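## Task

Take the water bottle that stands behind the front row on the second shelf of the supply shelving (counting the bottom shelf as first) and set it upright in the cart's top tray. Every other item on that shelf must stay on it, upright and not piled on another. Release the bottle and move the robot away at the end. The robot must not tip over or finish leaning, or the task fails. Anything held in place only by the robot at the end does not count.

## Robot and tools

Robot: TidyBot++, a wheeled base (0.54 m long, 0.50 m wide, 0.38 m tall) on four driven casters, with one seven-joint arm and a two-finger gripper. The shoulder sits 0.12 m ahead of the base centre at 0.68 m height. Cameras: base_camera (fixed on the base, 644x364) and wrist_camera (fisheye on the hand, 644x476, looking along the hand). Loose objects may occasionally get a brief nudge.

Frames: the base frame has its origin on the floor below the base centre, x ahead, y to the left, z up. hand_pose is reported in it and marks the point between the finger pads; the hand's z axis runs out along the fingers and its y axis is the closing direction. The odometry frame is the base frame as it was when the scene began; base_odometry counts wheel turns, so slip shows up as motion, and heading (left positive, -3.142 to 3.142) drifts by degrees over many moves. base_tilt is in degrees, forward and right positive.

execute_actions: argument actions is a list holding one action or none (empty just reports state and images). cameras picks base_camera, wrist_camera or all; omitted or null means all, [] means none. One action may have base, joints and speeds; its motions start together. base takes exactly one relative offset from where the base last measured itself: translate_m (metres, forward positive, -2 to 2), strafe_m (metres, left positive, -2 to 2) or rotate_rad (radians, counter-clockwise from above positive, -6.3 to 6.3). joints is a set of absolute targets named individually, one arm only: joint_1_rad (any angle; positive turns the arm clockwise seen from above, opposite to rotate_rad), joint_2_rad shoulder -2.249 to 2.249, joint_3_rad any angle, joint_4_rad elbow -2.579 to 2.579, joint_5_rad any angle, joint_6_rad wrist -2.099 to 2.099, joint_7_rad any angle (hand down: positive is counter-clockwise from above; at 1.57 the fingers open left and right), gripper_pos 0 (open) to 1 (closed). Finger gap is about 85 x (1 - gripper_pos) mm. Unbounded joints go the short way, so big turns need steps under half a revolution. speeds caps top speed for this action: translate_m and strafe_m 0.05 to 0.5 m/s, rotate_rad 0.1 to 1.57 rad/s (the maximum is the default). A base move longer than 8.667 s at its cap is refused, as is any unknown key or out-of-range number; then nothing moves. No action runs over 15 s. A joint left out of an action may still be driving to its earlier target.

Arm geometry with joint_1_rad 0, joint_3_rad 3.14, joint_5_rad 0 (near the start): the arm stays in the vertical x-z plane. Tilt from vertical, forward positive: upper arm (0.42 m) = joint_2_rad, forearm (0.31 m) = joint_2_rad - joint_4_rad, hand (0.31 m to the hand point) = that minus joint_6_rad. Forward reach from the shoulder is the sum of length x sin(tilt); height above it is the sum of length x cos(tilt). A downward hand reaches at most about 0.94 m high, and only near the base. The arm starts folded, hand down. Closed fingertips extend about 20 mm beyond the hand point.

wait: seconds 0 to 10; commands nothing and returns state and images. zoom_image: camera plus region [x0, y0, x1, y1] in pixels of that camera's latest full image, at most 504x504. finished_scene: scene number (1 or 2); it ends the scene for good after the last command is held and reports success, then gives the next task.

Result lines: base_status and joint_status tell how each motion ended. done (base: wheels turned the full amount, even if slipping, so a blocked base can still say done). off_target: stopped away from target and may still push. contact_stop / time_out: gave up the target and holds. joint command not followed with a cause line: a self-collision check held back the arm targets (gripper still acts); named joints then read not_followed and may be retried on later actions until valid. on_its_own lists motion you did not command. motor_effort gives percent of maximum, bracketed value is the peak. ARM HIT: arm struck the base or itself. MOTOR HOT warns at 60 C; at 75 C an OVER-TEMPERATURE FAULT lets the arm sink, keys show limit_stop_at_motor_heat, resend them. A torque fault (joints 1-4 limit 104.5 N m, 5-7 51.3 N m) freezes the arm and gripper for 10 s and cancels the rest of the call. For the gripper at 1, done means empty and off_target means something is held.

Accuracy: friction and reading errors leave the hand a cm or two off; to correct, send each joint its previous command plus (desired - read). Never command a loaded joint to its read value; the arm sags under loads. Trust the images over hand_pose. The robot keeps holding the last command while you think.

Avoid: driving while the arm is snagged above about 0.8 m (can tip the robot), shoving a raised hand sideways, pushing into obstacles, dropping or slamming objects, knocking or stacking the other shelf items, and leaving the bottle tilted or still gripped. Open the gripper and back off before ending the scene.

Each tool is called after "Call:" by a JSON object that holds its "api" and its "payload".

## Session

Call:
{"api": "execute_actions", "payload": {"actions": []}}

Scene clock: 0.00 s.
base_odometry: x=+0.000 y=+0.000 heading=+0.000 (m, m, rad; odometry frame)
base_tilt: forward=+0.1 right=+0.2 (deg)
base_status: not commanded
joint_positions: joint_1_rad=+0.005 joint_2_rad=-0.318 joint_3_rad=+3.110 joint_4_rad=-2.516 joint_5_rad=-0.039 joint_6_rad=-0.920 joint_7_rad=+1.579 gripper_pos=+0.000
joint_status: not commanded
motor_effort: joint_1_rad=+0 joint_2_rad=-3 joint_3_rad=+0 joint_4_rad=+14 joint_5_rad=-1 joint_6_rad=+0 joint_7_rad=-1 (%)
hand_pose: x=+0.2491 y=+0.0134 z=+0.5858 quat_wxyz=(-0.011, +1.000, +0.005, +0.012) (m; base frame)
pictures: base_camera, wrist_camera
Images, in order (width x height): base_camera 644x364, wrist_camera 644x476.

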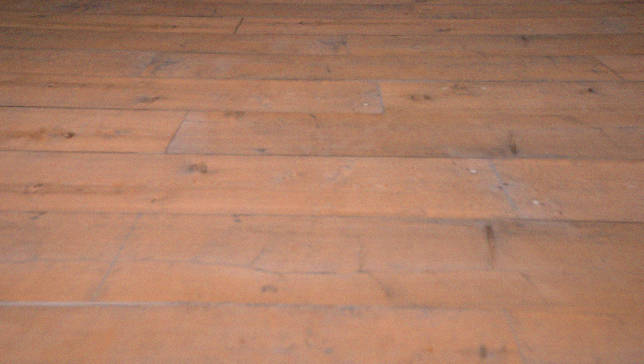

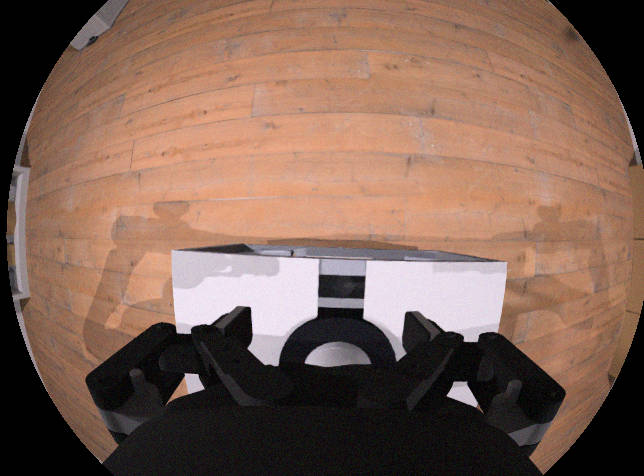

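Call:
{"api": "execute_actions", "payload": {"actions": [{"base":{"rotate_rad":1.2},"joints":{"joint_6_rad":0.45}}]}}

Scene clock: 2.20 s.
base_odometry: x=+0.000 y=+0.000 heading=+1.199 (m, m, rad; odometry frame)
base_tilt: forward=+0.1 right=+0.2 (deg)
base_status: done
joint_positions: joint_1_rad=+0.005 joint_2_rad=-0.318 joint_3_rad=+3.110 joint_4_rad=-2.514 joint_5_rad=-0.039 joint_6_rad=+0.449 joint_7_rad=+1.579 gripper_pos=+0.000
joint_status: all done
motor_effort: joint_1_rad=+0(1) joint_2_rad=-8(9) joint_3_rad=+0(1) joint_4_rad=+19(18) joint_5_rad=+0(1) joint_6_rad=+8(9) joint_7_rad=-1(1) (%)
hand_pose: x=+0.5483 y=+0.0085 z=+0.8424 quat_wxyz=(-0.007, +0.767, -0.003, +0.642) (m; base frame)
pictures: base_camera, wrist_camera
camera_calibration (this result's frames):
wrist_camera: T_world_to_cam=[[0.00338822, -0.999952, -0.00920897, 0.0170614], [-0.205345, 0.00831704, -0.978654, 0.987056], [0.978684, 0.00520691, -0.205307, -0.227919], [0, 0, 0, 1]] pos_world=[0.42569, 0.0100379, 0.91935]
Images, in order (width x height): base_camera 644x364, wrist_camera 644x476.

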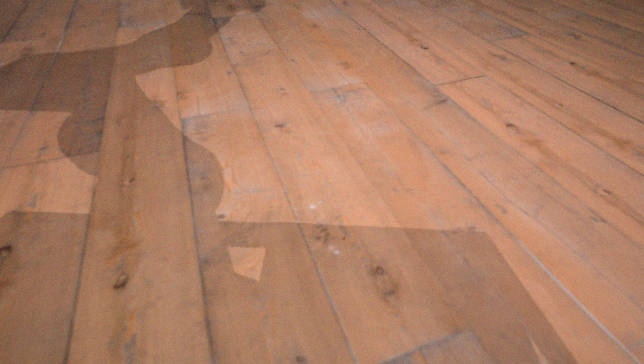

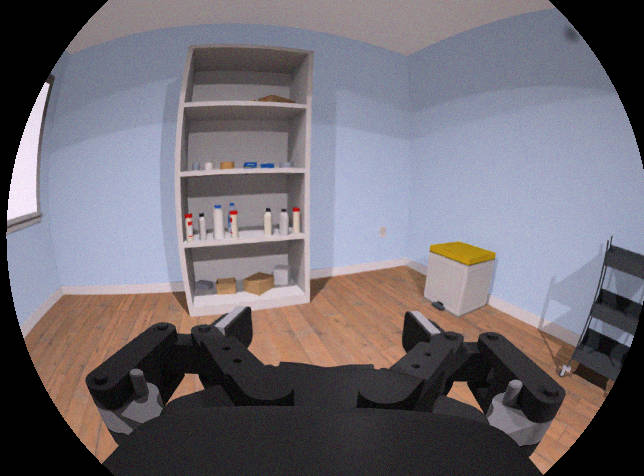

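Call:
{"api": "zoom_image", "payload": {"camera": "wrist_camera", "region": [160, 140, 340, 320]}}

Call:
{"api": "zoom_image", "payload": {"camera": "wrist_camera", "region": [480, 200, 644, 400]}}

Region (160, 140, 340, 320) of wrist_camera's 644x476 image, scaled by 2.800.

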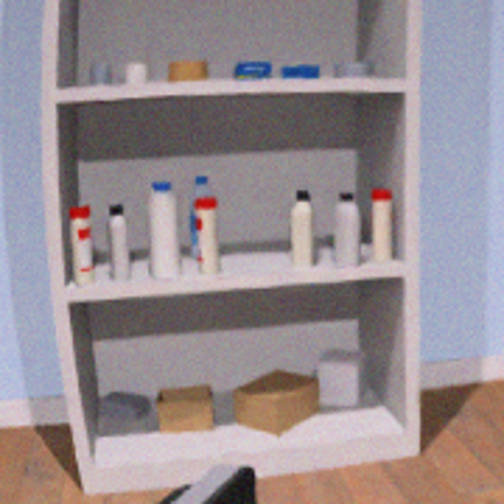

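Region (480, 200, 644, 400) of wrist_camera's 644x476 image, scaled by 2.520; it fills the left 413 columns of this view, and the rest is white.

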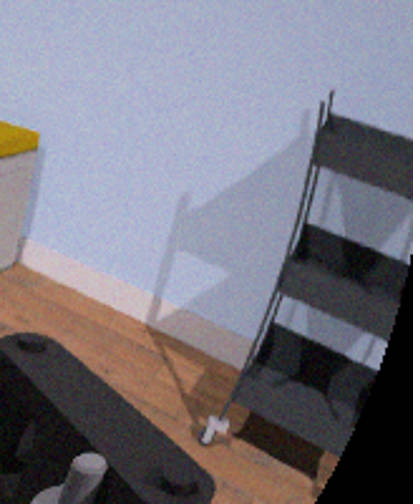

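Call:
{"api": "execute_actions", "payload": {"actions": [{"base":{"rotate_rad":0.375}}], "cameras": []}}

Call:
{"api": "execute_actions", "payload": {"actions": [{"base":{"translate_m":1.3},"joints":{"joint_6_rad":0.2}}]}}

Scene clock: 3.90 s.
base_odometry: x=+0.000 y=+0.000 heading=+1.573 (m, m, rad; odometry frame)
base_tilt: forward=+0.1 right=+0.2 (deg)
base_status: done
joint_positions: joint_1_rad=+0.005 joint_2_rad=-0.318 joint_3_rad=+3.110 joint_4_rad=-2.514 joint_5_rad=-0.039 joint_6_rad=+0.449 joint_7_rad=+1.579 gripper_pos=+0.000
joint_status: not commanded
motor_effort: joint_1_rad=+0(2) joint_2_rad=-8(9) joint_3_rad=+0(1) joint_4_rad=+19(19) joint_5_rad=+0(1) joint_6_rad=+8(9) joint_7_rad=-1(0) (%)
hand_pose: x=+0.5483 y=+0.0085 z=+0.8424 quat_wxyz=(-0.007, +0.767, -0.003, +0.642) (m; base frame)
pictures: none
No camera images: the call's "cameras" was empty. Leave "cameras" out to get every camera's image.

Scene clock: 7.77 s.
base_odometry: x=-0.004 y=+1.300 heading=+1.574 (m, m, rad; odometry frame)
base_tilt: forward=+0.1 right=+0.2 (deg)
base_status: done
joint_positions: joint_1_rad=+0.005 joint_2_rad=-0.320 joint_3_rad=+3.110 joint_4_rad=-2.522 joint_5_rad=-0.039 joint_6_rad=+0.202 joint_7_rad=+1.579 gripper_pos=+0.000
joint_status: all done
motor_effort: joint_1_rad=+0(1) joint_2_rad=-7(10) joint_3_rad=+0(0) joint_4_rad=+18(20) joint_5_rad=+0(0) joint_6_rad=+7(8) joint_7_rad=+0(1) (%)
hand_pose: x=+0.5228 y=+0.0100 z=+0.7656 quat_wxyz=(-0.008, +0.842, -0.001, +0.540) (m; base frame)
pictures: base_camera, wrist_camera
camera_calibration (this result's frames):
wrist_camera: T_world_to_cam=[[0.00635115, -0.999933, -0.0096617, 0.016692], [-0.443973, 0.00583774, -0.896021, 0.968191], [0.896018, 0.0099803, -0.443906, 0.0070606], [0, 0, 0, 1]] pos_world=[0.423418, 0.0109684, 0.870815]
Images, in order (width x height): base_camera 644x364, wrist_camera 644x476.

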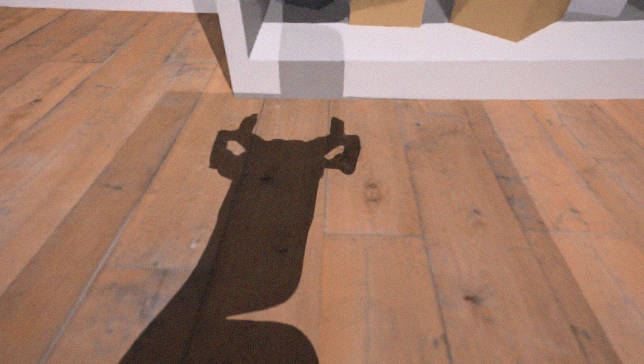

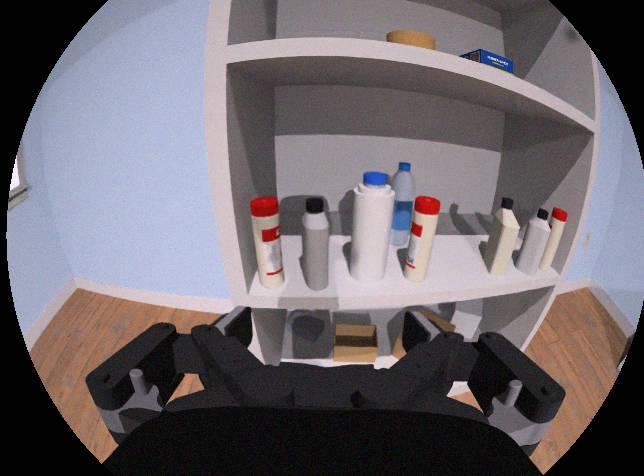

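Call:
{"api": "zoom_image", "payload": {"camera": "wrist_camera", "region": [330, 140, 580, 320]}}

Region (330, 140, 580, 320) of wrist_camera's 644x476 image, scaled by 2.016; it fills the top 363 rows of this view, and the rest is white.

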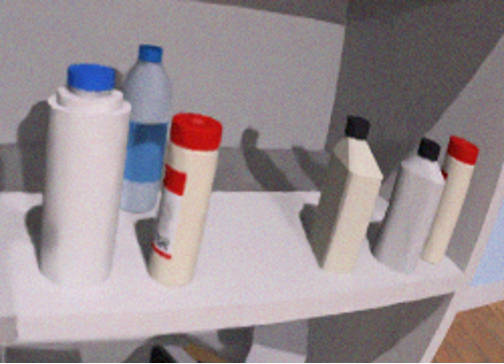

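Call:
{"api": "execute_actions", "payload": {"actions": [{"base":{"strafe_m":-0.846}}], "cameras": []}}

Call:
{"api": "execute_actions", "payload": {"actions": [{"base":{"rotate_rad":0.55},"joints":{"joint_1_rad":0,"joint_3_rad":3.17,"joint_5_rad":0.04}}]}}

Scene clock: 12.93 s.
base_odometry: x=+0.842 y=+1.304 heading=+1.574 (m, m, rad; odometry frame)
base_tilt: forward=+0.1 right=+0.2 (deg)
base_status: done
joint_positions: joint_1_rad=+0.005 joint_2_rad=-0.320 joint_3_rad=+3.110 joint_4_rad=-2.522 joint_5_rad=-0.039 joint_6_rad=+0.202 joint_7_rad=+1.579 gripper_pos=+0.000
joint_status: not commanded
motor_effort: joint_1_rad=+0(1) joint_2_rad=-8(9) joint_3_rad=+0(2) joint_4_rad=+18(18) joint_5_rad=-1(0) joint_6_rad=+8(8) joint_7_rad=+0(1) (%)
hand_pose: x=+0.5228 y=+0.0100 z=+0.7656 quat_wxyz=(-0.008, +0.842, -0.001, +0.540) (m; base frame)
pictures: none
No camera images: the call's "cameras" was empty. Leave "cameras" out to get every camera's image.

Scene clock: 14.40 s.
base_odometry: x=+0.842 y=+1.304 heading=+2.123 (m, m, rad; odometry frame)
base_tilt: forward=+0.1 right=+0.2 (deg)
base_status: done
joint_positions: joint_1_rad=+0.004 joint_2_rad=-0.320 joint_3_rad=+3.158 joint_4_rad=-2.522 joint_5_rad=+0.007 joint_6_rad=+0.202 joint_7_rad=+1.579 gripper_pos=+0.000
joint_status: all done
motor_effort: joint_1_rad=+0(2) joint_2_rad=-8(10) joint_3_rad=+0(1) joint_4_rad=+18(19) joint_5_rad=-1(0) joint_6_rad=+7(7) joint_7_rad=-1(1) (%)
hand_pose: x=+0.5234 y=-0.0066 z=+0.7659 quat_wxyz=(+0.007, +0.842, -0.003, +0.540) (m; base frame)
pictures: base_camera, wrist_camera
camera_calibration (this result's frames):
wrist_camera: T_world_to_cam=[[-0.0112681, -0.999854, 0.0128187, -0.00791793], [-0.443883, -0.00648558, -0.896061, 0.968686], [0.896014, -0.0157869, -0.443746, 0.00649183], [0, 0, 0, 1]] pos_world=[0.424078, -0.0015318, 0.870984]
Images, in order (width x height): base_camera 644x364, wrist_camera 644x476.

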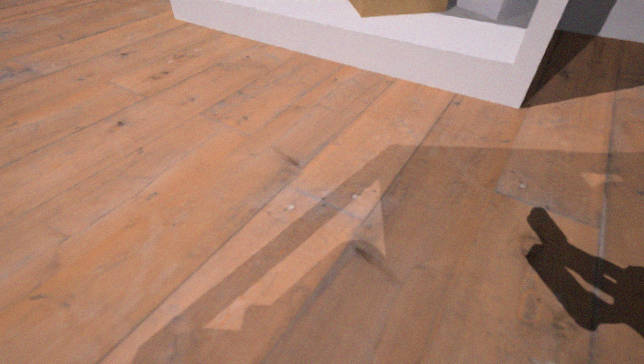

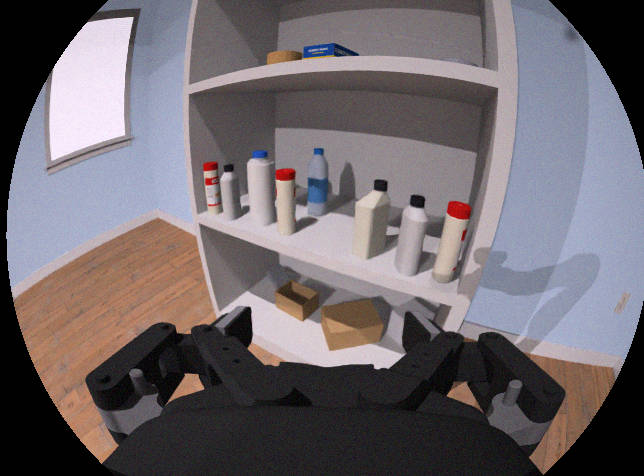

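Call:
{"api": "execute_actions", "payload": {"actions": [{"joints":{"joint_2_rad":0.66,"joint_3_rad":3.14,"joint_4_rad":-1.285,"joint_6_rad":-0.06}}], "cameras": ["wrist_camera"]}}

Scene clock: 17.33 s.
base_odometry: x=+0.842 y=+1.304 heading=+2.123 (m, m, rad; odometry frame)
base_tilt: forward=+0.1 right=+0.2 (deg)
base_status: not commanded
joint_positions: joint_1_rad=+0.004 joint_2_rad=+0.655 joint_3_rad=+3.158 joint_4_rad=-1.301 joint_5_rad=+0.007 joint_6_rad=-0.037 joint_7_rad=+1.579 gripper_pos=+0.000
joint_status: all done
motor_effort: joint_1_rad=+0(0) joint_2_rad=-47(48) joint_3_rad=+0(1) joint_4_rad=+21(20) joint_5_rad=+0(1) joint_6_rad=+8(7) joint_7_rad=+0(1) (%)
hand_pose: x=+0.9506 y=-0.0121 z=+0.7694 quat_wxyz=(+0.013, +0.840, +0.002, +0.543) (m; base frame)
pictures: wrist_camera
camera_calibration (this result's frames):
wrist_camera: T_world_to_cam=[[-0.010345, -0.999525, 0.0290429, -0.0220176], [-0.437484, -0.0215932, -0.898967, 1.1574], [0.899167, -0.0220056, -0.437052, -0.382944], [0, 0, 0, 1]] pos_world=[0.850447, -0.00544206, 0.873741]
Images, in order (width x height): wrist_camera 644x476.

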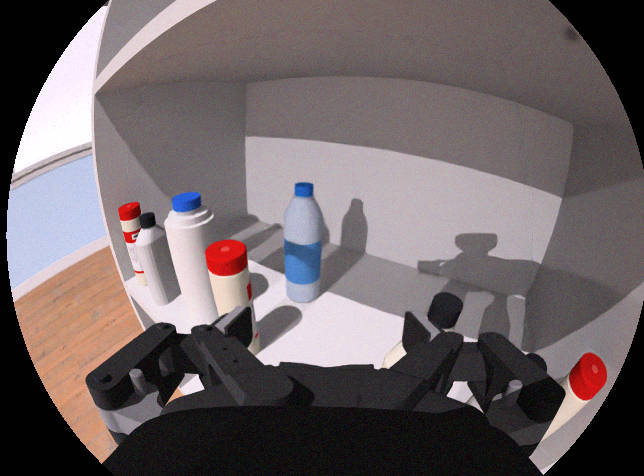

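Call:
{"api": "execute_actions", "payload": {"actions": [{"base":{"strafe_m":0.033}}], "cameras": []}}

Call:
{"api": "execute_actions", "payload": {"actions": [{"base":{"translate_m":0.13},"speeds":{"translate_m":0.15}}], "cameras": ["wrist_camera"]}}

Scene clock: 18.70 s.
base_odometry: x=+0.813 y=+1.286 heading=+2.124 (m, m, rad; odometry frame)
base_tilt: forward=+0.1 right=+0.1 (deg)
base_status: done
joint_positions: joint_1_rad=-0.006 joint_2_rad=+0.655 joint_3_rad=+3.151 joint_4_rad=-1.301 joint_5_rad=+0.007 joint_6_rad=-0.038 joint_7_rad=+1.579 gripper_pos=+0.000
joint_status: not commanded
motor_effort: joint_1_rad=-1(4) joint_2_rad=-47(48) joint_3_rad=-1(3) joint_4_rad=+20(20) joint_5_rad=-1(1) joint_6_rad=+8(8) joint_7_rad=+0(1) (%)
hand_pose: x=+0.9506 y=+0.0008 z=+0.7695 quat_wxyz=(+0.007, +0.840, +0.008, +0.543) (m; base frame)
pictures: none
No camera images: the call's "cameras" was empty. Leave "cameras" out to get every camera's image.

Scene clock: 20.23 s.
base_odometry: x=+0.745 y=+1.397 heading=+2.124 (m, m, rad; odometry frame)
base_tilt: forward=+0.1 right=+0.2 (deg)
base_status: done
joint_positions: joint_1_rad=-0.006 joint_2_rad=+0.656 joint_3_rad=+3.151 joint_4_rad=-1.298 joint_5_rad=+0.007 joint_6_rad=-0.039 joint_7_rad=+1.579 gripper_pos=+0.000
joint_status: not commanded
motor_effort: joint_1_rad=-1(2) joint_2_rad=-48(50) joint_3_rad=-1(2) joint_4_rad=+20(21) joint_5_rad=+0(1) joint_6_rad=+8(8) joint_7_rad=-1(1) (%)
hand_pose: x=+0.9511 y=+0.0007 z=+0.7694 quat_wxyz=(+0.007, +0.840, +0.007, +0.543) (m; base frame)
pictures: wrist_camera
camera_calibration (this result's frames):
wrist_camera: T_world_to_cam=[[0.00548839, -0.999681, 0.0246358, -0.020904], [-0.43766, -0.0245527, -0.898805, 1.15797], [0.899124, -0.00584914, -0.437655, -0.382673], [0, 0, 0, 1]] pos_world=[0.850982, 0.00529563, 0.873826]
Images, in order (width x height): wrist_camera 644x476.

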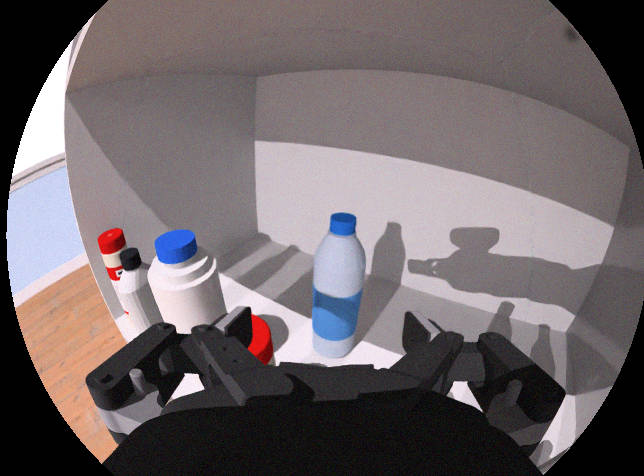

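Call:
{"api": "execute_actions", "payload": {"actions": [{"base":{"translate_m":0.09},"joints":{"joint_1_rad":0.025},"speeds":{"translate_m":0.1}}], "cameras": ["wrist_camera"]}}

Scene clock: 21.80 s.
base_odometry: x=+0.697 y=+1.473 heading=+2.125 (m, m, rad; odometry frame)
base_tilt: forward=+0.1 right=+0.2 (deg)
base_status: done
joint_positions: joint_1_rad=+0.014 joint_2_rad=+0.658 joint_3_rad=+3.151 joint_4_rad=-1.297 joint_5_rad=+0.007 joint_6_rad=-0.040 joint_7_rad=+1.579 gripper_pos=+0.000
joint_status: all done
motor_effort: joint_1_rad=+0(1) joint_2_rad=-47(50) joint_3_rad=-1(1) joint_4_rad=+21(21) joint_5_rad=-1(0) joint_6_rad=+7(8) joint_7_rad=-1(1) (%)
hand_pose: x=+0.9513 y=-0.0161 z=+0.7687 quat_wxyz=(+0.013, +0.840, -0.001, +0.542) (m; base frame)
pictures: wrist_camera
camera_calibration (this result's frames):
wrist_camera: T_world_to_cam=[[-0.0145851, -0.99959, 0.0246418, -0.01852], [-0.438849, -0.0157446, -0.898423, 1.15799], [0.898442, -0.0239176, -0.438439, -0.382243], [0, 0, 0, 1]] pos_world=[0.851336, -0.00942268, 0.873229]
Images, in order (width x height): wrist_camera 644x476.

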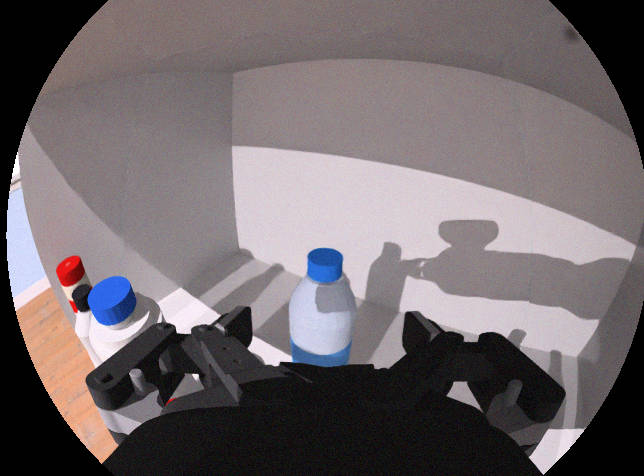

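Call:
{"api": "execute_actions", "payload": {"actions": [{"base":{"translate_m":0.08},"joints":{"joint_2_rad":0.685,"joint_4_rad":-1.31,"joint_6_rad":0.0},"speeds":{"translate_m":0.08}}], "cameras": ["wrist_camera"]}}

Scene clock: 23.63 s.
base_odometry: x=+0.655 y=+1.541 heading=+2.125 (m, m, rad; odometry frame)
base_tilt: forward=+0.1 right=+0.2 (deg)
base_status: done
joint_positions: joint_1_rad=+0.014 joint_2_rad=+0.679 joint_3_rad=+3.151 joint_4_rad=-1.304 joint_5_rad=+0.007 joint_6_rad=-0.020 joint_7_rad=+1.579 gripper_pos=+0.000
joint_status: all done
motor_effort: joint_1_rad=+0(2) joint_2_rad=-48(50) joint_3_rad=-1(1) joint_4_rad=+21(22) joint_5_rad=+0(1) joint_6_rad=+7(8) joint_7_rad=-1(1) (%)
hand_pose: x=+0.9537 y=-0.0161 z=+0.7528 quat_wxyz=(+0.013, +0.842, -0.001, +0.539) (m; base frame)
pictures: wrist_camera
camera_calibration (this result's frames):
wrist_camera: T_world_to_cam=[[-0.0142382, -0.999594, 0.0246814, -0.0184918], [-0.446239, -0.0157371, -0.894775, 1.14905], [0.8948, -0.0237538, -0.445834, -0.382416], [0, 0, 0, 1]] pos_world=[0.854676, -0.00948537, 0.858108]
Images, in order (width x height): wrist_camera 644x476.

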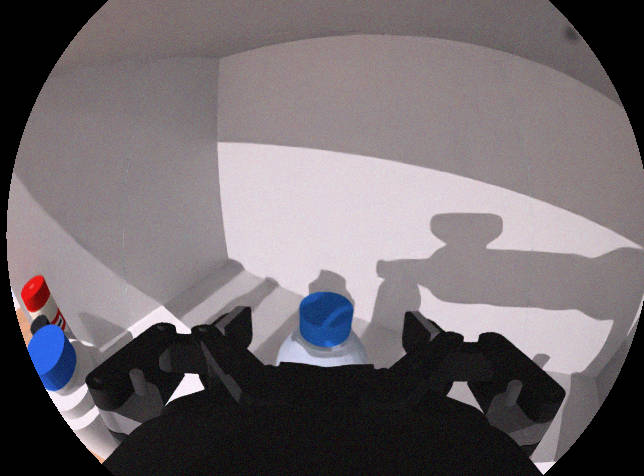

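Call:
{"api": "execute_actions", "payload": {"actions": [{"joints":{"joint_2_rad":0.768,"joint_4_rad":-1.40,"joint_6_rad":0.175}}], "cameras": ["wrist_camera"]}}

Scene clock: 25.00 s.
base_odometry: x=+0.655 y=+1.541 heading=+2.125 (m, m, rad; odometry frame)
base_tilt: forward=+0.1 right=+0.2 (deg)
base_status: not commanded
joint_positions: joint_1_rad=+0.014 joint_2_rad=+0.772 joint_3_rad=+3.151 joint_4_rad=-1.392 joint_5_rad=+0.007 joint_6_rad=+0.155 joint_7_rad=+1.579 gripper_pos=+0.000
joint_status: all done
motor_effort: joint_1_rad=+0(0) joint_2_rad=-49(53) joint_3_rad=-1(1) joint_4_rad=+18(20) joint_5_rad=+0(1) joint_6_rad=+8(9) joint_7_rad=+0(1) (%)
hand_pose: x=+0.9548 y=-0.0157 z=+0.6749 quat_wxyz=(+0.012, +0.844, +0.000, +0.536) (m; base frame)
pictures: wrist_camera
camera_calibration (this result's frames):
wrist_camera: T_world_to_cam=[[-0.0124071, -0.999619, 0.0246587, -0.0178875], [-0.452246, -0.0163844, -0.891743, 1.08351], [0.891807, -0.0222158, -0.45187, -0.411082], [0, 0, 0, 1]] pos_world=[0.856399, -0.00926047, 0.7809]
Images, in order (width x height): wrist_camera 644x476.

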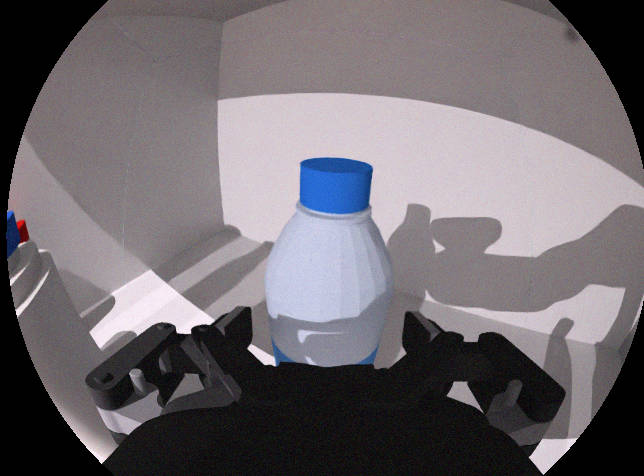

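Call:
{"api": "execute_actions", "payload": {"actions": [{"joints":{"gripper_pos":1}}], "cameras": ["wrist_camera"]}}

Scene clock: 27.23 s.
base_odometry: x=+0.655 y=+1.541 heading=+2.125 (m, m, rad; odometry frame)
base_tilt: forward=+0.1 right=+0.2 (deg)
base_status: not commanded
joint_positions: joint_1_rad=+0.014 joint_2_rad=+0.771 joint_3_rad=+3.151 joint_4_rad=-1.393 joint_5_rad=+0.007 joint_6_rad=+0.156 joint_7_rad=+1.579 gripper_pos=+0.324
joint_status: gripper_pos off_target (ended at +0.324, target +1.000)
motor_effort: joint_1_rad=+0(3) joint_2_rad=-49(53) joint_3_rad=+0(1) joint_4_rad=+18(21) joint_5_rad=-1(1) joint_6_rad=+8(9) joint_7_rad=-1(1) (%)
hand_pose: x=+0.9547 y=-0.0157 z=+0.6756 quat_wxyz=(+0.012, +0.844, +0.000, +0.537) (m; base frame)
pictures: wrist_camera
camera_calibration (this result's frames):
wrist_camera: T_world_to_cam=[[-0.0123271, -0.999619, 0.0247118, -0.0179713], [-0.45076, -0.0165048, -0.892493, 1.08319], [0.89256, -0.022141, -0.450384, -0.412467], [0, 0, 0, 1]] pos_world=[0.85619, -0.00921893, 0.781416]
Images, in order (width x height): wrist_camera 644x476.

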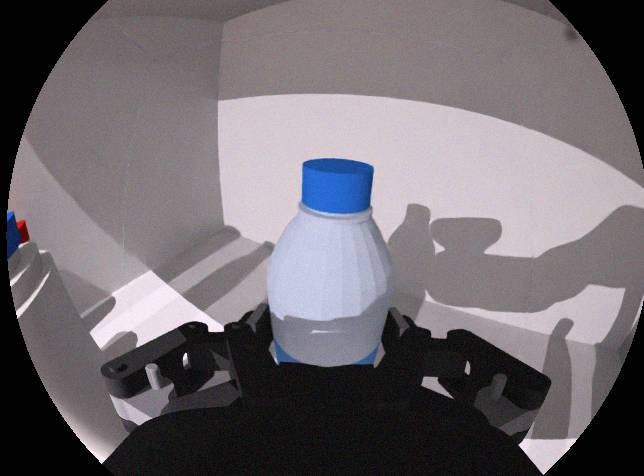

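Call:
{"api": "execute_actions", "payload": {"actions": [{"joints":{"joint_2_rad":0.65,"joint_4_rad":-1.285,"joint_6_rad":-0.04}}], "cameras": ["wrist_camera"]}}

Scene clock: 28.60 s.
base_odometry: x=+0.655 y=+1.541 heading=+2.125 (m, m, rad; odometry frame)
base_tilt: forward=+0.2 right=+0.2 (deg)
base_status: not commanded
joint_positions: joint_1_rad=+0.014 joint_2_rad=+0.699 joint_3_rad=+3.151 joint_4_rad=-1.329 joint_5_rad=+0.007 joint_6_rad=-0.051 joint_7_rad=+1.579 gripper_pos=+0.324
joint_status: joint_2_rad off_target (ended at +0.699, target +0.650); joint_4_rad off_target (ended at -1.329, target -1.285); the others done
motor_effort: joint_1_rad=+0(0) joint_2_rad=-56(59) joint_3_rad=-1(1) joint_4_rad=+25(25) joint_5_rad=+0(1) joint_6_rad=+12(13) joint_7_rad=+0(1) (%)
hand_pose: x=+0.9437 y=-0.0161 z=+0.7135 quat_wxyz=(+0.012, +0.862, -0.001, +0.506) (m; base frame)
pictures: wrist_camera
camera_calibration (this result's frames):
wrist_camera: T_world_to_cam=[[-0.0128212, -0.99962, 0.0244007, -0.0187506], [-0.512674, -0.0143795, -0.858463, 1.14626], [0.858488, -0.0235162, -0.512294, -0.309257], [0, 0, 0, 1]] pos_world=[0.852909, -0.00953344, 0.826047]
Images, in order (width x height): wrist_camera 644x476.

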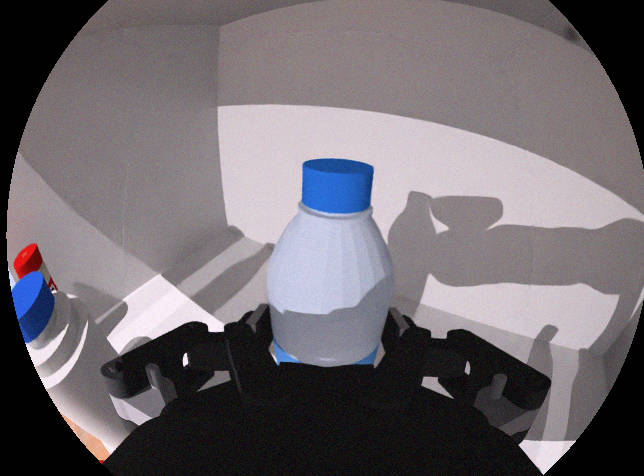

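Call:
{"api": "execute_actions", "payload": {"actions": [{"joints":{"joint_1_rad":0.04,"joint_2_rad":0.612,"joint_4_rad":-1.265,"joint_6_rad":0.02}}], "cameras": []}}

Scene clock: 29.73 s.
base_odometry: x=+0.655 y=+1.541 heading=+2.125 (m, m, rad; odometry frame)
base_tilt: forward=+0.2 right=+0.2 (deg)
base_status: not commanded
joint_positions: joint_1_rad=+0.026 joint_2_rad=+0.660 joint_3_rad=+3.151 joint_4_rad=-1.308 joint_5_rad=+0.007 joint_6_rad=-0.029 joint_7_rad=+1.579 gripper_pos=+0.324
joint_status: joint_2_rad off_target (ended at +0.660, target +0.612); joint_4_rad off_target (ended at -1.308, target -1.265); the others done
motor_effort: joint_1_rad=+0(1) joint_2_rad=-56(60) joint_3_rad=-1(1) joint_4_rad=+25(27) joint_5_rad=+0(0) joint_6_rad=+12(13) joint_7_rad=+0(0) (%)
hand_pose: x=+0.9500 y=-0.0260 z=+0.7636 quat_wxyz=(+0.016, +0.841, -0.006, +0.541) (m; base frame)
pictures: none
No camera images: the call's "cameras" was empty. Leave "cameras" out to get every camera's image.

Call:
{"api": "execute_actions", "payload": {"actions": [{"base":{"translate_m":-0.45},"speeds":{"translate_m":0.15}}]}}

Scene clock: 33.47 s.
base_odometry: x=+0.892 y=+1.159 heading=+2.126 (m, m, rad; odometry frame)
base_tilt: forward=+0.1 right=+0.2 (deg)
base_status: done
joint_positions: joint_1_rad=+0.028 joint_2_rad=+0.660 joint_3_rad=+3.151 joint_4_rad=-1.307 joint_5_rad=+0.007 joint_6_rad=-0.029 joint_7_rad=+1.579 gripper_pos=+0.324
joint_status: not commanded
motor_effort: joint_1_rad=+0(2) joint_2_rad=-56(61) joint_3_rad=-1(2) joint_4_rad=+26(27) joint_5_rad=-1(1) joint_6_rad=+12(12) joint_7_rad=-1(1) (%)
hand_pose: x=+0.9501 y=-0.0276 z=+0.7646 quat_wxyz=(+0.016, +0.840, -0.007, +0.542) (m; base frame)
pictures: base_camera, wrist_camera
camera_calibration (this result's frames):
wrist_camera: T_world_to_cam=[[-0.028355, -0.999293, 0.0246871, -0.0169177], [-0.439517, -0.00971784, -0.898182, 1.15421], [0.897786, -0.0363183, -0.438931, -0.382634], [0, 0, 0, 1]] pos_world=[0.850341, -0.0195859, 0.869162]
Images, in order (width x height): base_camera 644x364, wrist_camera 644x476.

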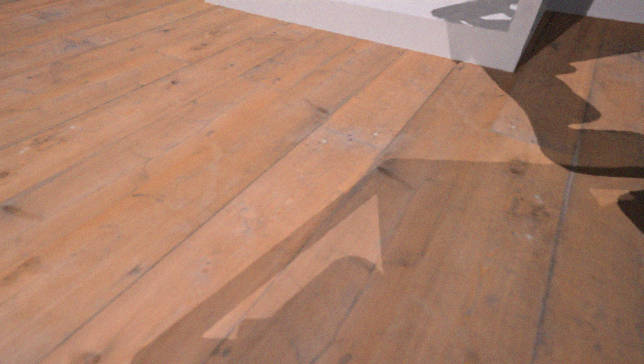

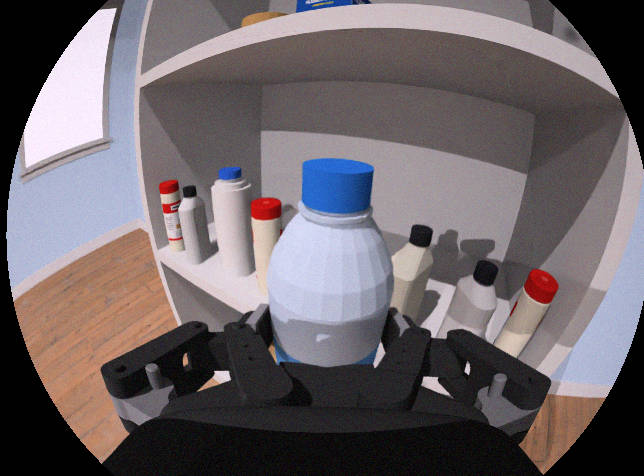

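Call:
{"api": "execute_actions", "payload": {"actions": [{"joints":{"joint_1_rad":0.0,"joint_2_rad":-0.15,"joint_4_rad":-1.6,"joint_6_rad":-0.5}}], "cameras": []}}

Call:
{"api": "execute_actions", "payload": {"actions": [{"base":{"rotate_rad":-2.126},"speeds":{"rotate_rad":1.0}}]}}

Scene clock: 35.90 s.
base_odometry: x=+0.892 y=+1.159 heading=+2.126 (m, m, rad; odometry frame)
base_tilt: forward=+0.1 right=+0.2 (deg)
base_status: not commanded
joint_positions: joint_1_rad=+0.018 joint_2_rad=-0.119 joint_3_rad=+3.151 joint_4_rad=-1.619 joint_5_rad=+0.007 joint_6_rad=-0.511 joint_7_rad=+1.579 gripper_pos=+0.324
joint_status: all done
motor_effort: joint_1_rad=+0(0) joint_2_rad=-25(59) joint_3_rad=+0(1) joint_4_rad=+28(28) joint_5_rad=-1(0) joint_6_rad=+12(12) joint_7_rad=-1(1) (%)
hand_pose: x=+0.6640 y=-0.0147 z=+0.9895 quat_wxyz=(+0.012, +0.844, -0.006, +0.536) (m; base frame)
pictures: none
No camera images: the call's "cameras" was empty. Leave "cameras" out to get every camera's image.

Scene clock: 38.93 s.
base_odometry: x=+0.892 y=+1.159 heading=+0.000 (m, m, rad; odometry frame)
base_tilt: forward=+0.1 right=+0.2 (deg)
base_status: done
joint_positions: joint_1_rad=+0.004 joint_2_rad=-0.119 joint_3_rad=+3.146 joint_4_rad=-1.619 joint_5_rad=+0.011 joint_6_rad=-0.511 joint_7_rad=+1.579 gripper_pos=+0.324
joint_status: not commanded
motor_effort: joint_1_rad=+0(3) joint_2_rad=-25(27) joint_3_rad=-1(3) joint_4_rad=+28(28) joint_5_rad=-1(1) joint_6_rad=+12(12) joint_7_rad=-1(1) (%)
hand_pose: x=+0.6641 y=-0.0053 z=+0.9894 quat_wxyz=(+0.009, +0.844, +0.002, +0.536) (m; base frame)
pictures: base_camera, wrist_camera
camera_calibration (this result's frames):
wrist_camera: T_world_to_cam=[[-0.00540358, -0.999739, 0.0222065, -0.0210592], [-0.452464, -0.0173593, -0.891614, 1.23267], [0.891766, -0.0148656, -0.452252, -0.0091311], [0, 0, 0, 1]] pos_world=[0.565767, 0.000208846, 1.0954]
Images, in order (width x height): base_camera 644x364, wrist_camera 644x476.

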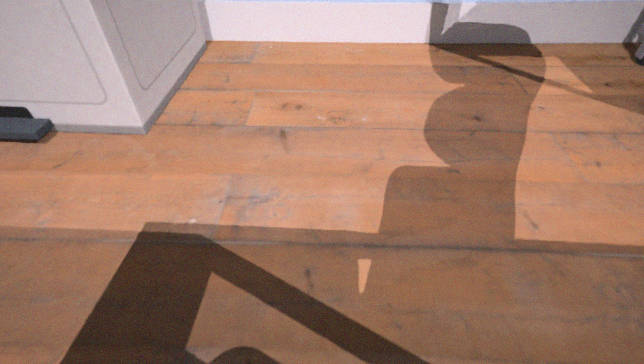

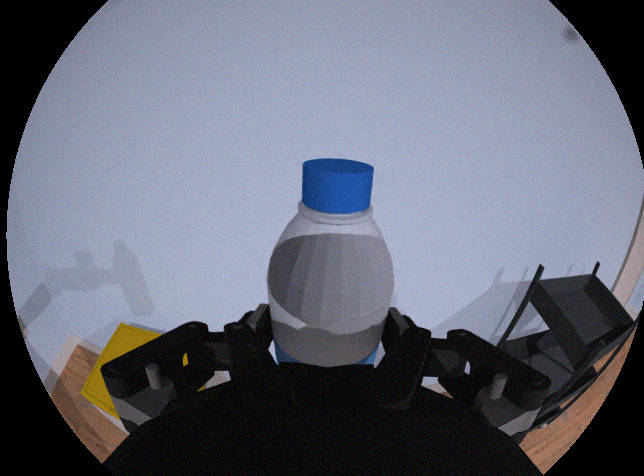

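Call:
{"api": "execute_actions", "payload": {"actions": [{"base":{"strafe_m":-0.5},"speeds":{"strafe_m":0.35}}]}}

Scene clock: 41.50 s.
base_odometry: x=+0.892 y=+0.659 heading=+0.000 (m, m, rad; odometry frame)
base_tilt: forward=+0.1 right=+0.2 (deg)
base_status: done
joint_positions: joint_1_rad=+0.003 joint_2_rad=-0.119 joint_3_rad=+3.146 joint_4_rad=-1.619 joint_5_rad=+0.011 joint_6_rad=-0.511 joint_7_rad=+1.579 gripper_pos=+0.324
joint_status: not commanded
motor_effort: joint_1_rad=+0(3) joint_2_rad=-25(26) joint_3_rad=+0(3) joint_4_rad=+28(28) joint_5_rad=+0(1) joint_6_rad=+12(13) joint_7_rad=-1(1) (%)
hand_pose: x=+0.6641 y=-0.0044 z=+0.9893 quat_wxyz=(+0.009, +0.844, +0.003, +0.536) (m; base frame)
pictures: base_camera, wrist_camera
camera_calibration (this result's frames):
wrist_camera: T_world_to_cam=[[-0.00374721, -0.999744, 0.0223247, -0.0213686], [-0.452468, -0.0182138, -0.891595, 1.23265], [0.891773, -0.0134422, -0.452284, -0.00909302], [0, 0, 0, 1]] pos_world=[0.565762, 0.000965791, 1.09538]
Images, in order (width x height): base_camera 644x364, wrist_camera 644x476.

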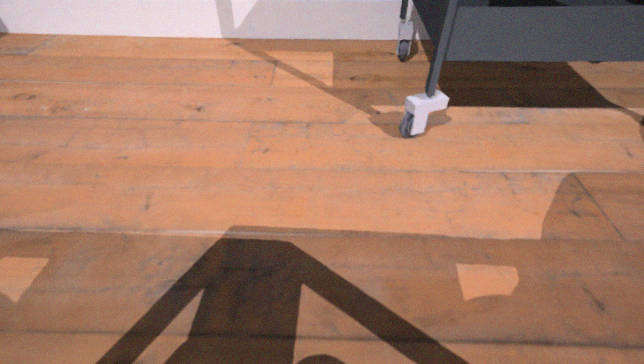

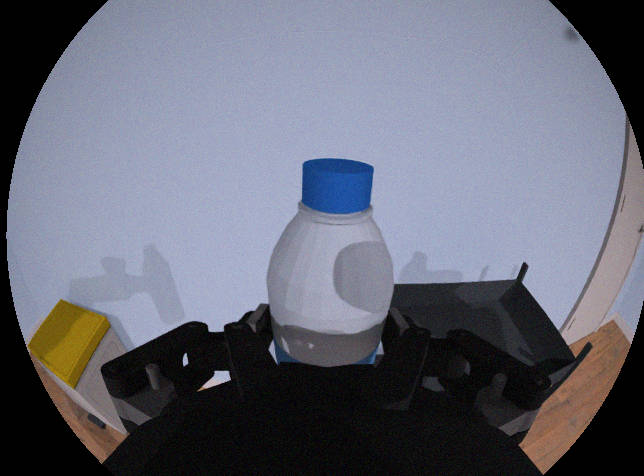

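Call:
{"api": "zoom_image", "payload": {"camera": "wrist_camera", "region": [370, 250, 620, 420]}}

Call:
{"api": "execute_actions", "payload": {"actions": [{"base":{"strafe_m":-0.36},"speeds":{"strafe_m":0.35}}]}}

Region (370, 250, 620, 420) of wrist_camera's 644x476 image, scaled by 2.016; it fills the top 343 rows of this view, and the rest is white.

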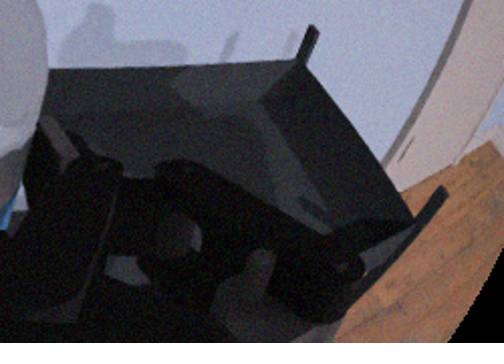

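Scene clock: 43.90 s.
base_odometry: x=+0.891 y=+0.298 heading=-0.001 (m, m, rad; odometry frame)
base_tilt: forward=+0.1 right=+0.2 (deg)
base_status: done
joint_positions: joint_1_rad=+0.002 joint_2_rad=-0.119 joint_3_rad=+3.145 joint_4_rad=-1.619 joint_5_rad=+0.011 joint_6_rad=-0.511 joint_7_rad=+1.579 gripper_pos=+0.324
joint_status: not commanded
motor_effort: joint_1_rad=+0(2) joint_2_rad=-25(26) joint_3_rad=+0(3) joint_4_rad=+28(28) joint_5_rad=+0(0) joint_6_rad=+11(12) joint_7_rad=-1(1) (%)
hand_pose: x=+0.6641 y=-0.0038 z=+0.9893 quat_wxyz=(+0.008, +0.844, +0.003, +0.536) (m; base frame)
pictures: base_camera, wrist_camera
camera_calibration (this result's frames):
wrist_camera: T_world_to_cam=[[-0.00269664, -0.999745, 0.0224357, -0.0216004], [-0.452472, -0.0187879, -0.891581, 1.23263], [0.891775, -0.0125558, -0.452305, -0.00906716], [0, 0, 0, 1]] pos_world=[0.565757, 0.00144978, 1.09537]
Images, in order (width x height): base_camera 644x364, wrist_camera 644x476.

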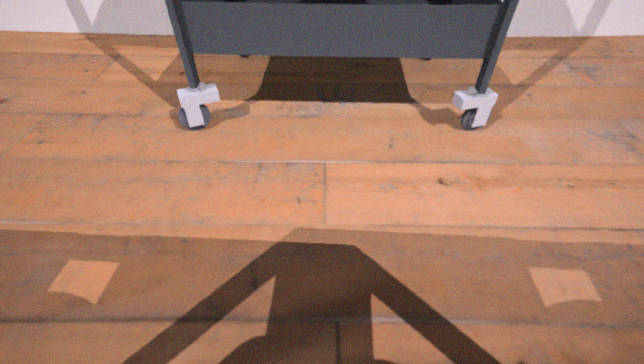

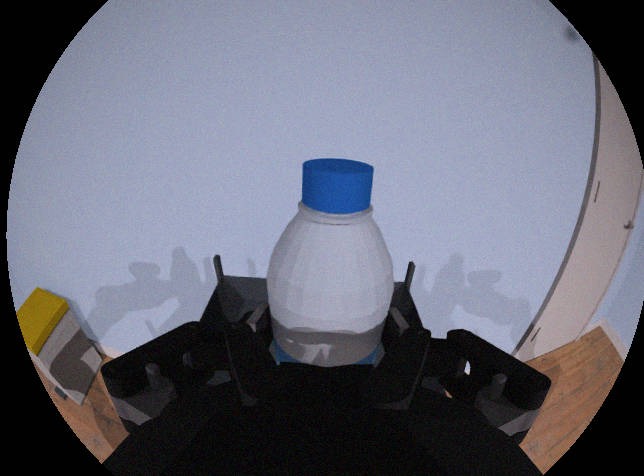

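Call:
{"api": "execute_actions", "payload": {"actions": [{"base":{"translate_m":0.22},"speeds":{"translate_m":0.25}}], "cameras": []}}

Call:
{"api": "execute_actions", "payload": {"actions": [{"joints":{"joint_2_rad":-0.055,"joint_4_rad":-2.02,"joint_6_rad":0.035}}]}}

Scene clock: 45.87 s.
base_odometry: x=+1.111 y=+0.298 heading=-0.002 (m, m, rad; odometry frame)
base_tilt: forward=+0.1 right=+0.2 (deg)
base_status: done
joint_positions: joint_1_rad=+0.002 joint_2_rad=-0.117 joint_3_rad=+3.145 joint_4_rad=-1.621 joint_5_rad=+0.011 joint_6_rad=-0.512 joint_7_rad=+1.579 gripper_pos=+0.324
joint_status: not commanded
motor_effort: joint_1_rad=+0(2) joint_2_rad=-25(28) joint_3_rad=+0(2) joint_4_rad=+28(29) joint_5_rad=+0(0) joint_6_rad=+12(12) joint_7_rad=-1(0) (%)
hand_pose: x=+0.6645 y=-0.0038 z=+0.9872 quat_wxyz=(+0.008, +0.845, +0.003, +0.534) (m; base frame)
pictures: none
No camera images: the call's "cameras" was empty. Leave "cameras" out to get every camera's image.

Scene clock: 47.53 s.
base_odometry: x=+1.111 y=+0.298 heading=-0.002 (m, m, rad; odometry frame)
base_tilt: forward=+0.1 right=+0.2 (deg)
base_status: not commanded
joint_positions: joint_1_rad=+0.002 joint_2_rad=-0.029 joint_3_rad=+3.145 joint_4_rad=-2.044 joint_5_rad=+0.011 joint_6_rad=-0.017 joint_7_rad=+1.579 gripper_pos=+0.324
joint_status: all done
motor_effort: joint_1_rad=+0(1) joint_2_rad=-27(30) joint_3_rad=+0(0) joint_4_rad=+25(28) joint_5_rad=-1(1) joint_6_rad=+12(12) joint_7_rad=-1(0) (%)
hand_pose: x=+0.6694 y=-0.0021 z=+0.8286 quat_wxyz=(+0.007, +0.850, +0.005, +0.527) (m; base frame)
pictures: base_camera, wrist_camera
camera_calibration (this result's frames):
wrist_camera: T_world_to_cam=[[0.00299172, -0.999761, 0.0216599, -0.0194661], [-0.471437, -0.020512, -0.881661, 1.09625], [0.881895, -0.00757359, -0.471386, -0.0640425], [0, 0, 0, 1]] pos_world=[0.573348, 0.00253977, 0.936751]
Images, in order (width x height): base_camera 644x364, wrist_camera 644x476.

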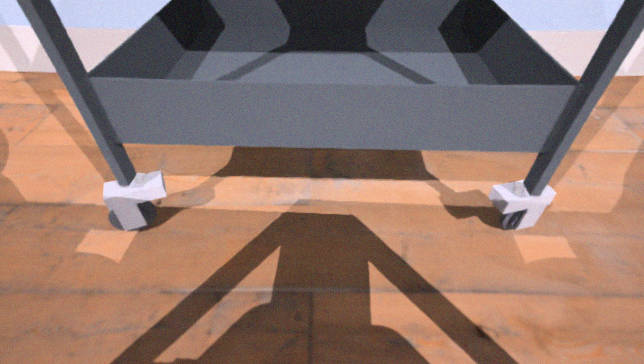

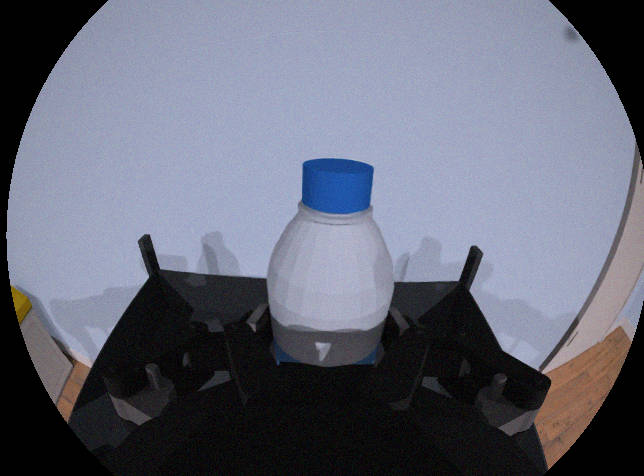

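Call:
{"api": "execute_actions", "payload": {"actions": [{"joints":{"joint_4_rad":-2.10,"joint_6_rad":0.14}}], "cameras": []}}

Scene clock: 48.50 s.
base_odometry: x=+1.111 y=+0.298 heading=-0.002 (m, m, rad; odometry frame)
base_tilt: forward=+0.1 right=+0.2 (deg)
base_status: not commanded
joint_positions: joint_1_rad=+0.002 joint_2_rad=-0.029 joint_3_rad=+3.145 joint_4_rad=-2.123 joint_5_rad=+0.011 joint_6_rad=+0.087 joint_7_rad=+1.579 gripper_pos=+0.324
joint_status: all done
motor_effort: joint_1_rad=+0(0) joint_2_rad=-26(27) joint_3_rad=+0(0) joint_4_rad=+25(26) joint_5_rad=+0(1) joint_6_rad=+12(13) joint_7_rad=-1(1) (%)
hand_pose: x=+0.6614 y=-0.0017 z=+0.8139 quat_wxyz=(+0.006, +0.843, +0.006, +0.537) (m; base frame)
pictures: none
No camera images: the call's "cameras" was empty. Leave "cameras" out to get every camera's image.

Call:
{"api": "execute_actions", "payload": {"actions": [{"joints":{"joint_4_rad":-2.16,"joint_6_rad":0.20}}], "cameras": []}}

Scene clock: 49.40 s.
base_odometry: x=+1.111 y=+0.298 heading=-0.002 (m, m, rad; odometry frame)
base_tilt: forward=+0.1 right=+0.2 (deg)
base_status: not commanded
joint_positions: joint_1_rad=+0.002 joint_2_rad=-0.029 joint_3_rad=+3.145 joint_4_rad=-2.179 joint_5_rad=+0.011 joint_6_rad=+0.150 joint_7_rad=+1.579 gripper_pos=+0.324
joint_status: all done
motor_effort: joint_1_rad=+0(0) joint_2_rad=-26(27) joint_3_rad=-1(0) joint_4_rad=+25(25) joint_5_rad=-1(1) joint_6_rad=+12(12) joint_7_rad=+0(2) (%)
hand_pose: x=+0.6529 y=-0.0015 z=+0.8006 quat_wxyz=(+0.006, +0.842, +0.006, +0.540) (m; base frame)
pictures: none
No camera images: the call's "cameras" was empty. Leave "cameras" out to get every camera's image.

Call:
{"api": "execute_actions", "payload": {"actions": [{"joints":{"joint_2_rad":-0.03,"joint_4_rad":-2.195,"joint_6_rad":0.25}}], "cameras": ["wrist_camera"]}}

Scene clock: 50.27 s.
base_odometry: x=+1.111 y=+0.298 heading=-0.002 (m, m, rad; odometry frame)
base_tilt: forward=+0.1 right=+0.2 (deg)
base_status: not commanded
joint_positions: joint_1_rad=+0.002 joint_2_rad=-0.023 joint_3_rad=+3.145 joint_4_rad=-2.204 joint_5_rad=+0.011 joint_6_rad=+0.206 joint_7_rad=+1.579 gripper_pos=+0.324
joint_status: all done
motor_effort: joint_1_rad=+0(0) joint_2_rad=-24(25) joint_3_rad=+0(1) joint_4_rad=+23(24) joint_5_rad=-1(0) joint_6_rad=+10(11) joint_7_rad=-1(1) (%)
hand_pose: x=+0.6533 y=-0.0013 z=+0.8001 quat_wxyz=(+0.006, +0.834, +0.006, +0.551) (m; base frame)
pictures: wrist_camera
camera_calibration (this result's frames):
wrist_camera: T_world_to_cam=[[0.00384923, -0.999772, 0.0210174, -0.0179902], [-0.419836, -0.0206912, -0.907364, 1.05037], [0.907592, -0.00533121, -0.41982, -0.121246], [0, 0, 0, 1]] pos_world=[0.551094, 0.00310098, 0.902545]
Images, in order (width x height): wrist_camera 644x476.

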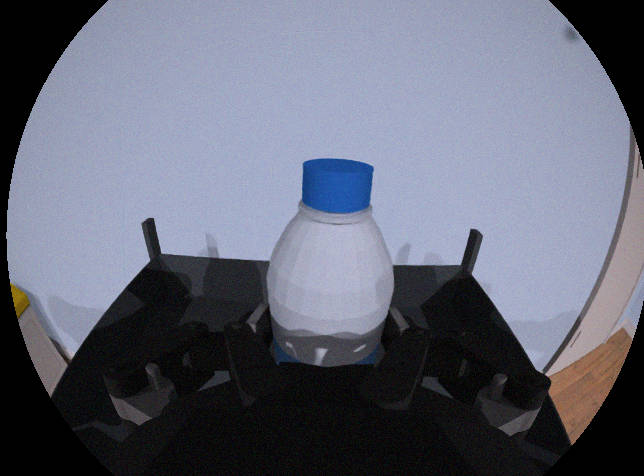

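Call:
{"api": "execute_actions", "payload": {"actions": [{"joints":{"gripper_pos":0,"joint_6_rad":0.21}}], "cameras": ["wrist_camera"]}}

Call:
{"api": "execute_actions", "payload": {"actions": [{"base":{"translate_m":-0.45}}]}}

Scene clock: 51.47 s.
base_odometry: x=+1.111 y=+0.298 heading=-0.002 (m, m, rad; odometry frame)
base_tilt: forward=+0.1 right=+0.2 (deg)
base_status: not commanded
joint_positions: joint_1_rad=+0.002 joint_2_rad=-0.025 joint_3_rad=+3.145 joint_4_rad=-2.202 joint_5_rad=+0.011 joint_6_rad=+0.206 joint_7_rad=+1.579 gripper_pos=+0.000
joint_status: all done
motor_effort: joint_1_rad=+0(1) joint_2_rad=-20(25) joint_3_rad=+0(1) joint_4_rad=+18(23) joint_5_rad=-1(1) joint_6_rad=+7(11) joint_7_rad=-1(1) (%)
hand_pose: x=+0.6535 y=-0.0013 z=+0.8018 quat_wxyz=(+0.006, +0.834, +0.006, +0.552) (m; base frame)
pictures: wrist_camera
camera_calibration (this result's frames):
wrist_camera: T_world_to_cam=[[0.00378539, -0.999771, 0.0210422, -0.0180079], [-0.417292, -0.020702, -0.908537, 1.05124], [0.908765, -0.00534158, -0.417275, -0.12357], [0, 0, 0, 1]] pos_world=[0.551036, 0.00309885, 0.903903]
Images, in order (width x height): wrist_camera 644x476.

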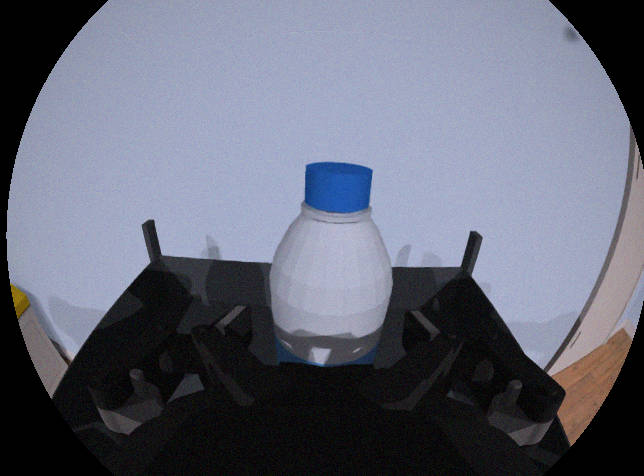

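Scene clock: 53.80 s.
base_odometry: x=+0.661 y=+0.298 heading=-0.001 (m, m, rad; odometry frame)
base_tilt: forward=+0.1 right=+0.2 (deg)
base_status: done
joint_positions: joint_1_rad=+0.002 joint_2_rad=-0.032 joint_3_rad=+3.145 joint_4_rad=-2.201 joint_5_rad=+0.011 joint_6_rad=+0.206 joint_7_rad=+1.579 gripper_pos=+0.000
joint_status: not commanded
motor_effort: joint_1_rad=+0(1) joint_2_rad=-20(24) joint_3_rad=+0(1) joint_4_rad=+19(20) joint_5_rad=-1(1) joint_6_rad=+8(8) joint_7_rad=-1(0) (%)
hand_pose: x=+0.6530 y=-0.0012 z=+0.8059 quat_wxyz=(+0.006, +0.832, +0.006, +0.555) (m; base frame)
pictures: base_camera, wrist_camera
camera_calibration (this result's frames):
wrist_camera: T_world_to_cam=[[0.00375905, -0.99977, 0.0210982, -0.0180491], [-0.410206, -0.0207832, -0.911756, 1.05279], [0.911985, -0.00522728, -0.41019, -0.129191], [0, 0, 0, 1]] pos_world=[0.549748, 0.00315995, 0.907273]
Images, in order (width x height): base_camera 644x364, wrist_camera 644x476.

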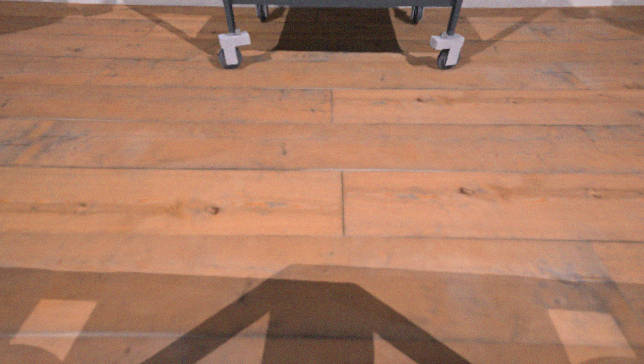

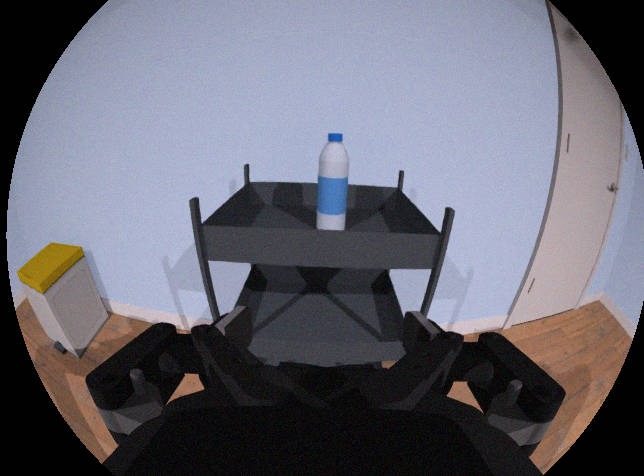

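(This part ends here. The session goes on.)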